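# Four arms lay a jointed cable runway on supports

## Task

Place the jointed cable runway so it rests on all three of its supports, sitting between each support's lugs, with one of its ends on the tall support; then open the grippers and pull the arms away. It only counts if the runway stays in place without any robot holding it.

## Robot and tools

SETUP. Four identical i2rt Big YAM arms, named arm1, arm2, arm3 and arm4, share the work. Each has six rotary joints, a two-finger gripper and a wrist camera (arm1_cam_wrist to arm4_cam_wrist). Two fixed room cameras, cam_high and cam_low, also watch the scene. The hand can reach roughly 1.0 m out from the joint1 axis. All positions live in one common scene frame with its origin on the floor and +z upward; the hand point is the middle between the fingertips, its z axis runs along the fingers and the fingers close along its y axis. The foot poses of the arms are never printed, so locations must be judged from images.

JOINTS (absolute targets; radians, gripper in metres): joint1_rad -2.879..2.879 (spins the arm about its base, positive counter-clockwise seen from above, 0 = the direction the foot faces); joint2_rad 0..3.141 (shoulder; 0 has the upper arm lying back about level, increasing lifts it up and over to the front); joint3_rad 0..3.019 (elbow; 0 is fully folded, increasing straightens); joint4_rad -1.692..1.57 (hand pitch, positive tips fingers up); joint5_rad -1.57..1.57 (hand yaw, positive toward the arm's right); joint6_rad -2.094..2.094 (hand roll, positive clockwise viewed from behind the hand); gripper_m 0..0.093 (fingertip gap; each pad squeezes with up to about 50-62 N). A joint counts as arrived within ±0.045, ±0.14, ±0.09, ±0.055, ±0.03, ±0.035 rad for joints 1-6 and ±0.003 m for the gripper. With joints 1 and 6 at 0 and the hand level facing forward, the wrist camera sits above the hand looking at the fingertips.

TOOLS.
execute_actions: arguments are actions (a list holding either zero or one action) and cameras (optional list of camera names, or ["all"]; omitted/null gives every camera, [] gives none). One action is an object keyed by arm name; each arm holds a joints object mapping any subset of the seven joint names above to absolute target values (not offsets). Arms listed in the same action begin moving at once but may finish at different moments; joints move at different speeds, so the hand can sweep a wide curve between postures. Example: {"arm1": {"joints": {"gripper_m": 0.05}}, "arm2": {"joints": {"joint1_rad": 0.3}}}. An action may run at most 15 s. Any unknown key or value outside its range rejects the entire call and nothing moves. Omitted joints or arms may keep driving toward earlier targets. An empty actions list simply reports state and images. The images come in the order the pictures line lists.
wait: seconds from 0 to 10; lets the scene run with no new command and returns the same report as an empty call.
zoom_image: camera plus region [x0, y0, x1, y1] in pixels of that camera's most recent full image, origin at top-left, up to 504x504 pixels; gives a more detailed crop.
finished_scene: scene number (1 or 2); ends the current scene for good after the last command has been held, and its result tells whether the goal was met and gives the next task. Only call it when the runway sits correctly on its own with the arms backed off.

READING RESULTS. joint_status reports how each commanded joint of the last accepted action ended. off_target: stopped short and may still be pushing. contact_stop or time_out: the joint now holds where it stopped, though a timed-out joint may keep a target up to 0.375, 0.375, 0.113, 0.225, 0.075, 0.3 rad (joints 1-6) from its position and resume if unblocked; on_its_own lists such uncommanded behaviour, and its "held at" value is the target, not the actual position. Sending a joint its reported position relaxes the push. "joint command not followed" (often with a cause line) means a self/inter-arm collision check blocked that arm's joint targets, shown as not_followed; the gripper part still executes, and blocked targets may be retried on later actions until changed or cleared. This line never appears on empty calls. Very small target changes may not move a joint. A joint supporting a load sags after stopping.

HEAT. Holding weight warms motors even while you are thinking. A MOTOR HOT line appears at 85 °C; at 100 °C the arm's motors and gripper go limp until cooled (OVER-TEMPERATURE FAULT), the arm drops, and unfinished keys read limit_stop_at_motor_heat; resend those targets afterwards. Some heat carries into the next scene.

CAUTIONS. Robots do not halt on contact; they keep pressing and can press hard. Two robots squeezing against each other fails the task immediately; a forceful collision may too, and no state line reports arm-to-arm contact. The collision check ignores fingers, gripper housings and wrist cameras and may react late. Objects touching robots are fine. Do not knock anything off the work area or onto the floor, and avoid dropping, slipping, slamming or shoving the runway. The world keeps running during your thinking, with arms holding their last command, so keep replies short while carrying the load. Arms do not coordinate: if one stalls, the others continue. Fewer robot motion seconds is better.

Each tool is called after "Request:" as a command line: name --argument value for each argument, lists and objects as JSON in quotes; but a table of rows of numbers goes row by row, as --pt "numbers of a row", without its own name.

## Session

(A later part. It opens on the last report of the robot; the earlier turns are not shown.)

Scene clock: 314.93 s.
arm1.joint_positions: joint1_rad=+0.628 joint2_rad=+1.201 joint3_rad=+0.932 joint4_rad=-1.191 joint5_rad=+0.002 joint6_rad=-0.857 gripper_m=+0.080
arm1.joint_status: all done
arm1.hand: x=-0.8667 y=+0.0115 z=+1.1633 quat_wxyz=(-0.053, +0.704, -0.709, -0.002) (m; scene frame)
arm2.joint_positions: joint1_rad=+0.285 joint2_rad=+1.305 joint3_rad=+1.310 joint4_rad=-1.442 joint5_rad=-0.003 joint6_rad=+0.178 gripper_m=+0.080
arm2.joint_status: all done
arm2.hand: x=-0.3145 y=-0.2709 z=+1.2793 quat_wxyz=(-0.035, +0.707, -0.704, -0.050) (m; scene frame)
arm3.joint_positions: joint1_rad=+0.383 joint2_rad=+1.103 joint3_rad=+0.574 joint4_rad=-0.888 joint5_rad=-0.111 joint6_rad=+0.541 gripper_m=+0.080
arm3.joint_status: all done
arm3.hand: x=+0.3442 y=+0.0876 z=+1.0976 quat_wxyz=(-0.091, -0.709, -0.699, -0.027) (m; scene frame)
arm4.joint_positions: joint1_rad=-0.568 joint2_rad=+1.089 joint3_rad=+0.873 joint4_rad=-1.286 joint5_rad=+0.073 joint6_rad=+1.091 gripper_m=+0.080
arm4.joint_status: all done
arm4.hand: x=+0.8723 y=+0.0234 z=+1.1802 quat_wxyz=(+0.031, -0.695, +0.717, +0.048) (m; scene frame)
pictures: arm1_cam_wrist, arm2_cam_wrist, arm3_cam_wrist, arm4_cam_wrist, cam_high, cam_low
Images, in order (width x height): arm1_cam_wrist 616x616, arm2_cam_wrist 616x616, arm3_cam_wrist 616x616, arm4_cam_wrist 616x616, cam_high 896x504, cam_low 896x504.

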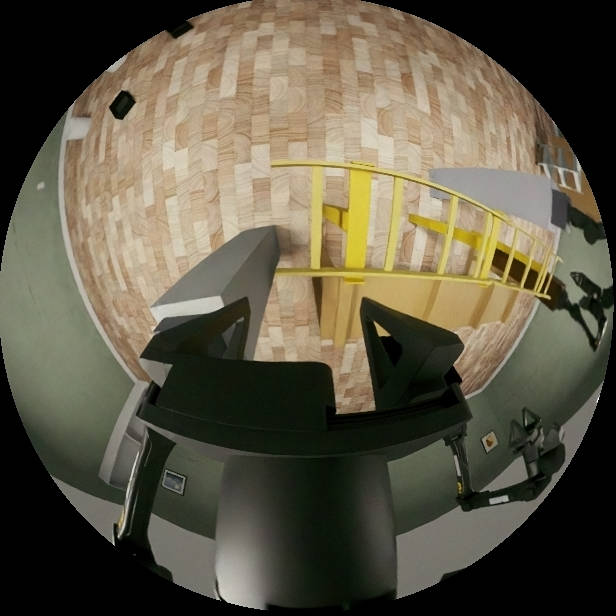

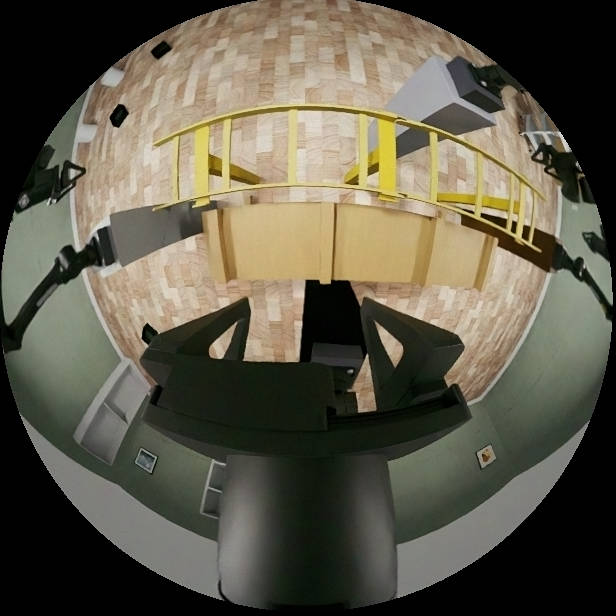

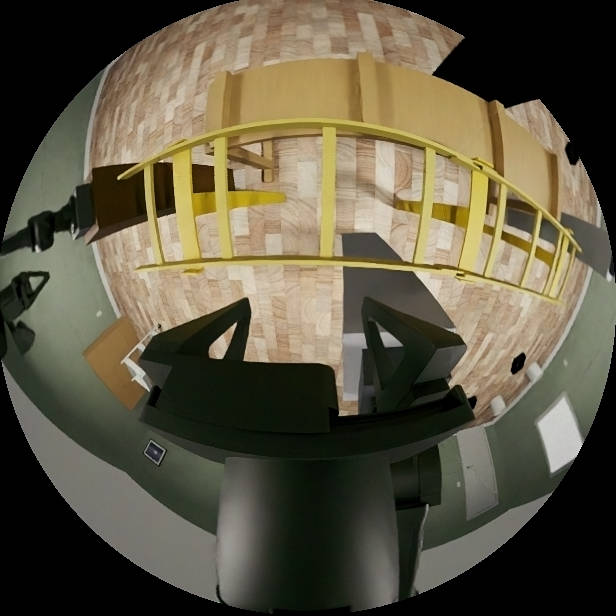

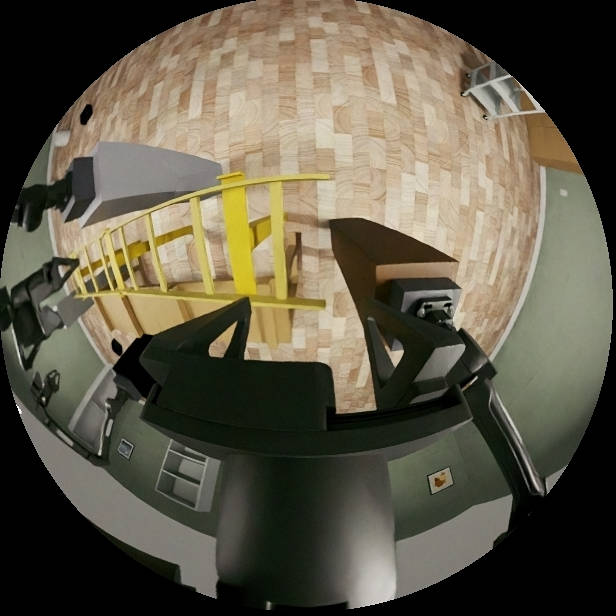

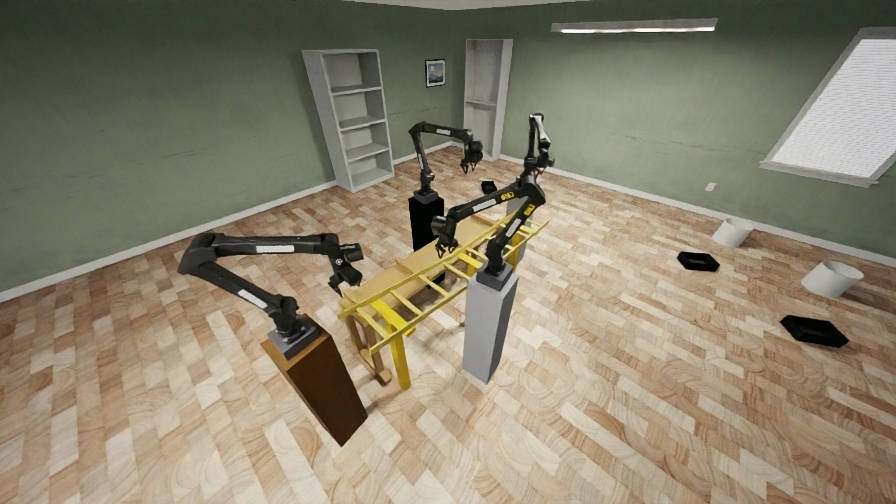

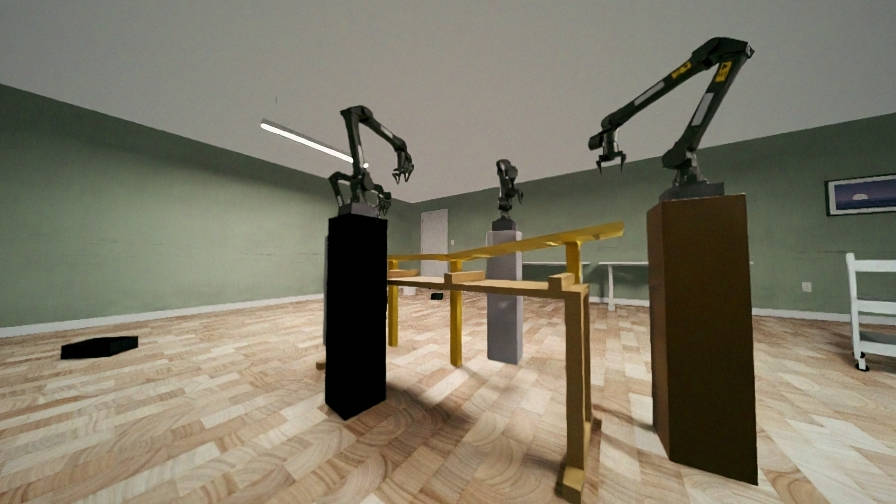

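Request:
execute_actions --actions '[]' --cameras '["cam_high","cam_low"]'

Scene clock: 324.83 s.
arm1.joint_positions: joint1_rad=+0.628 joint2_rad=+1.201 joint3_rad=+0.932 joint4_rad=-1.191 joint5_rad=+0.002 joint6_rad=-0.857 gripper_m=+0.080
arm1.joint_status: all done
arm1.hand: x=-0.8667 y=+0.0115 z=+1.1633 quat_wxyz=(-0.053, +0.704, -0.709, -0.002) (m; scene frame)
arm2.joint_positions: joint1_rad=+0.285 joint2_rad=+1.305 joint3_rad=+1.310 joint4_rad=-1.442 joint5_rad=-0.003 joint6_rad=+0.178 gripper_m=+0.080
arm2.joint_status: all done
arm2.hand: x=-0.3145 y=-0.2709 z=+1.2793 quat_wxyz=(-0.035, +0.707, -0.704, -0.050) (m; scene frame)
arm3.joint_positions: joint1_rad=+0.383 joint2_rad=+1.103 joint3_rad=+0.574 joint4_rad=-0.888 joint5_rad=-0.111 joint6_rad=+0.541 gripper_m=+0.080
arm3.joint_status: all done
arm3.hand: x=+0.3442 y=+0.0876 z=+1.0976 quat_wxyz=(-0.091, -0.709, -0.699, -0.027) (m; scene frame)
arm4.joint_positions: joint1_rad=-0.568 joint2_rad=+1.089 joint3_rad=+0.873 joint4_rad=-1.286 joint5_rad=+0.073 joint6_rad=+1.091 gripper_m=+0.080
arm4.joint_status: all done
arm4.hand: x=+0.8723 y=+0.0234 z=+1.1802 quat_wxyz=(+0.031, -0.695, +0.717, +0.048) (m; scene frame)
pictures: cam_high, cam_low
Images, in order (width x height): cam_high 896x504, cam_low 896x504.

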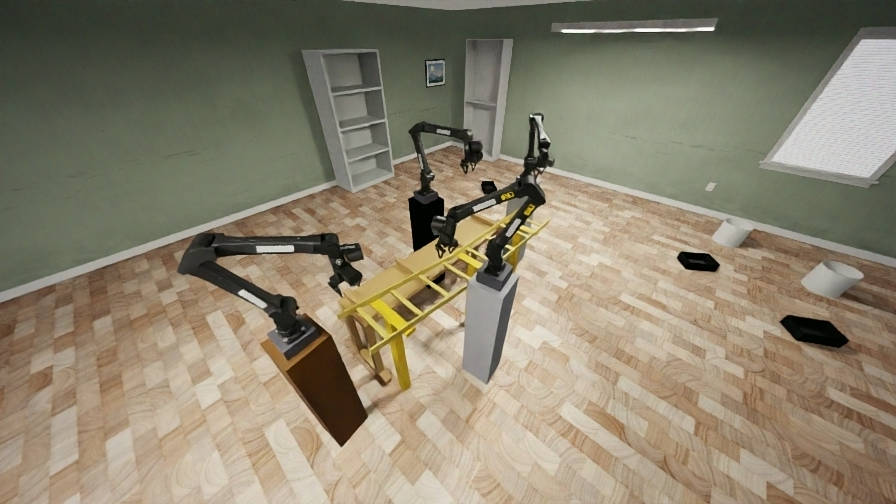

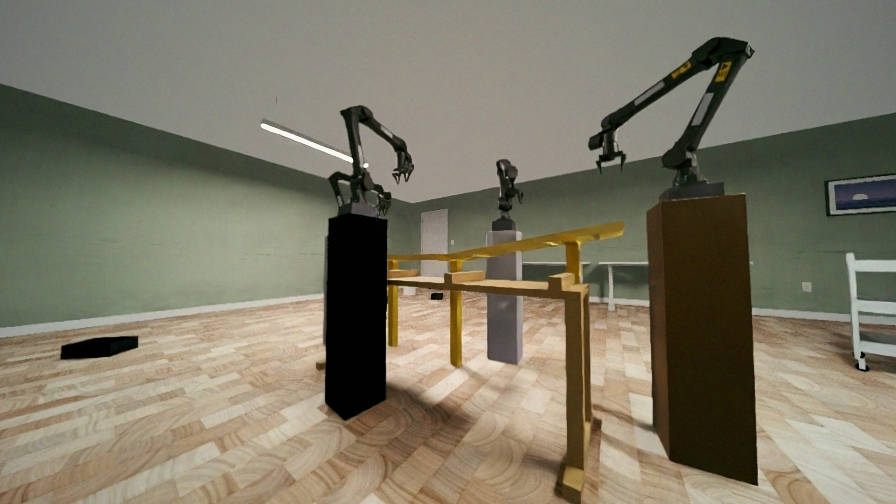

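Request:
finished_scene --scene 1

The scene is finished: the task was done.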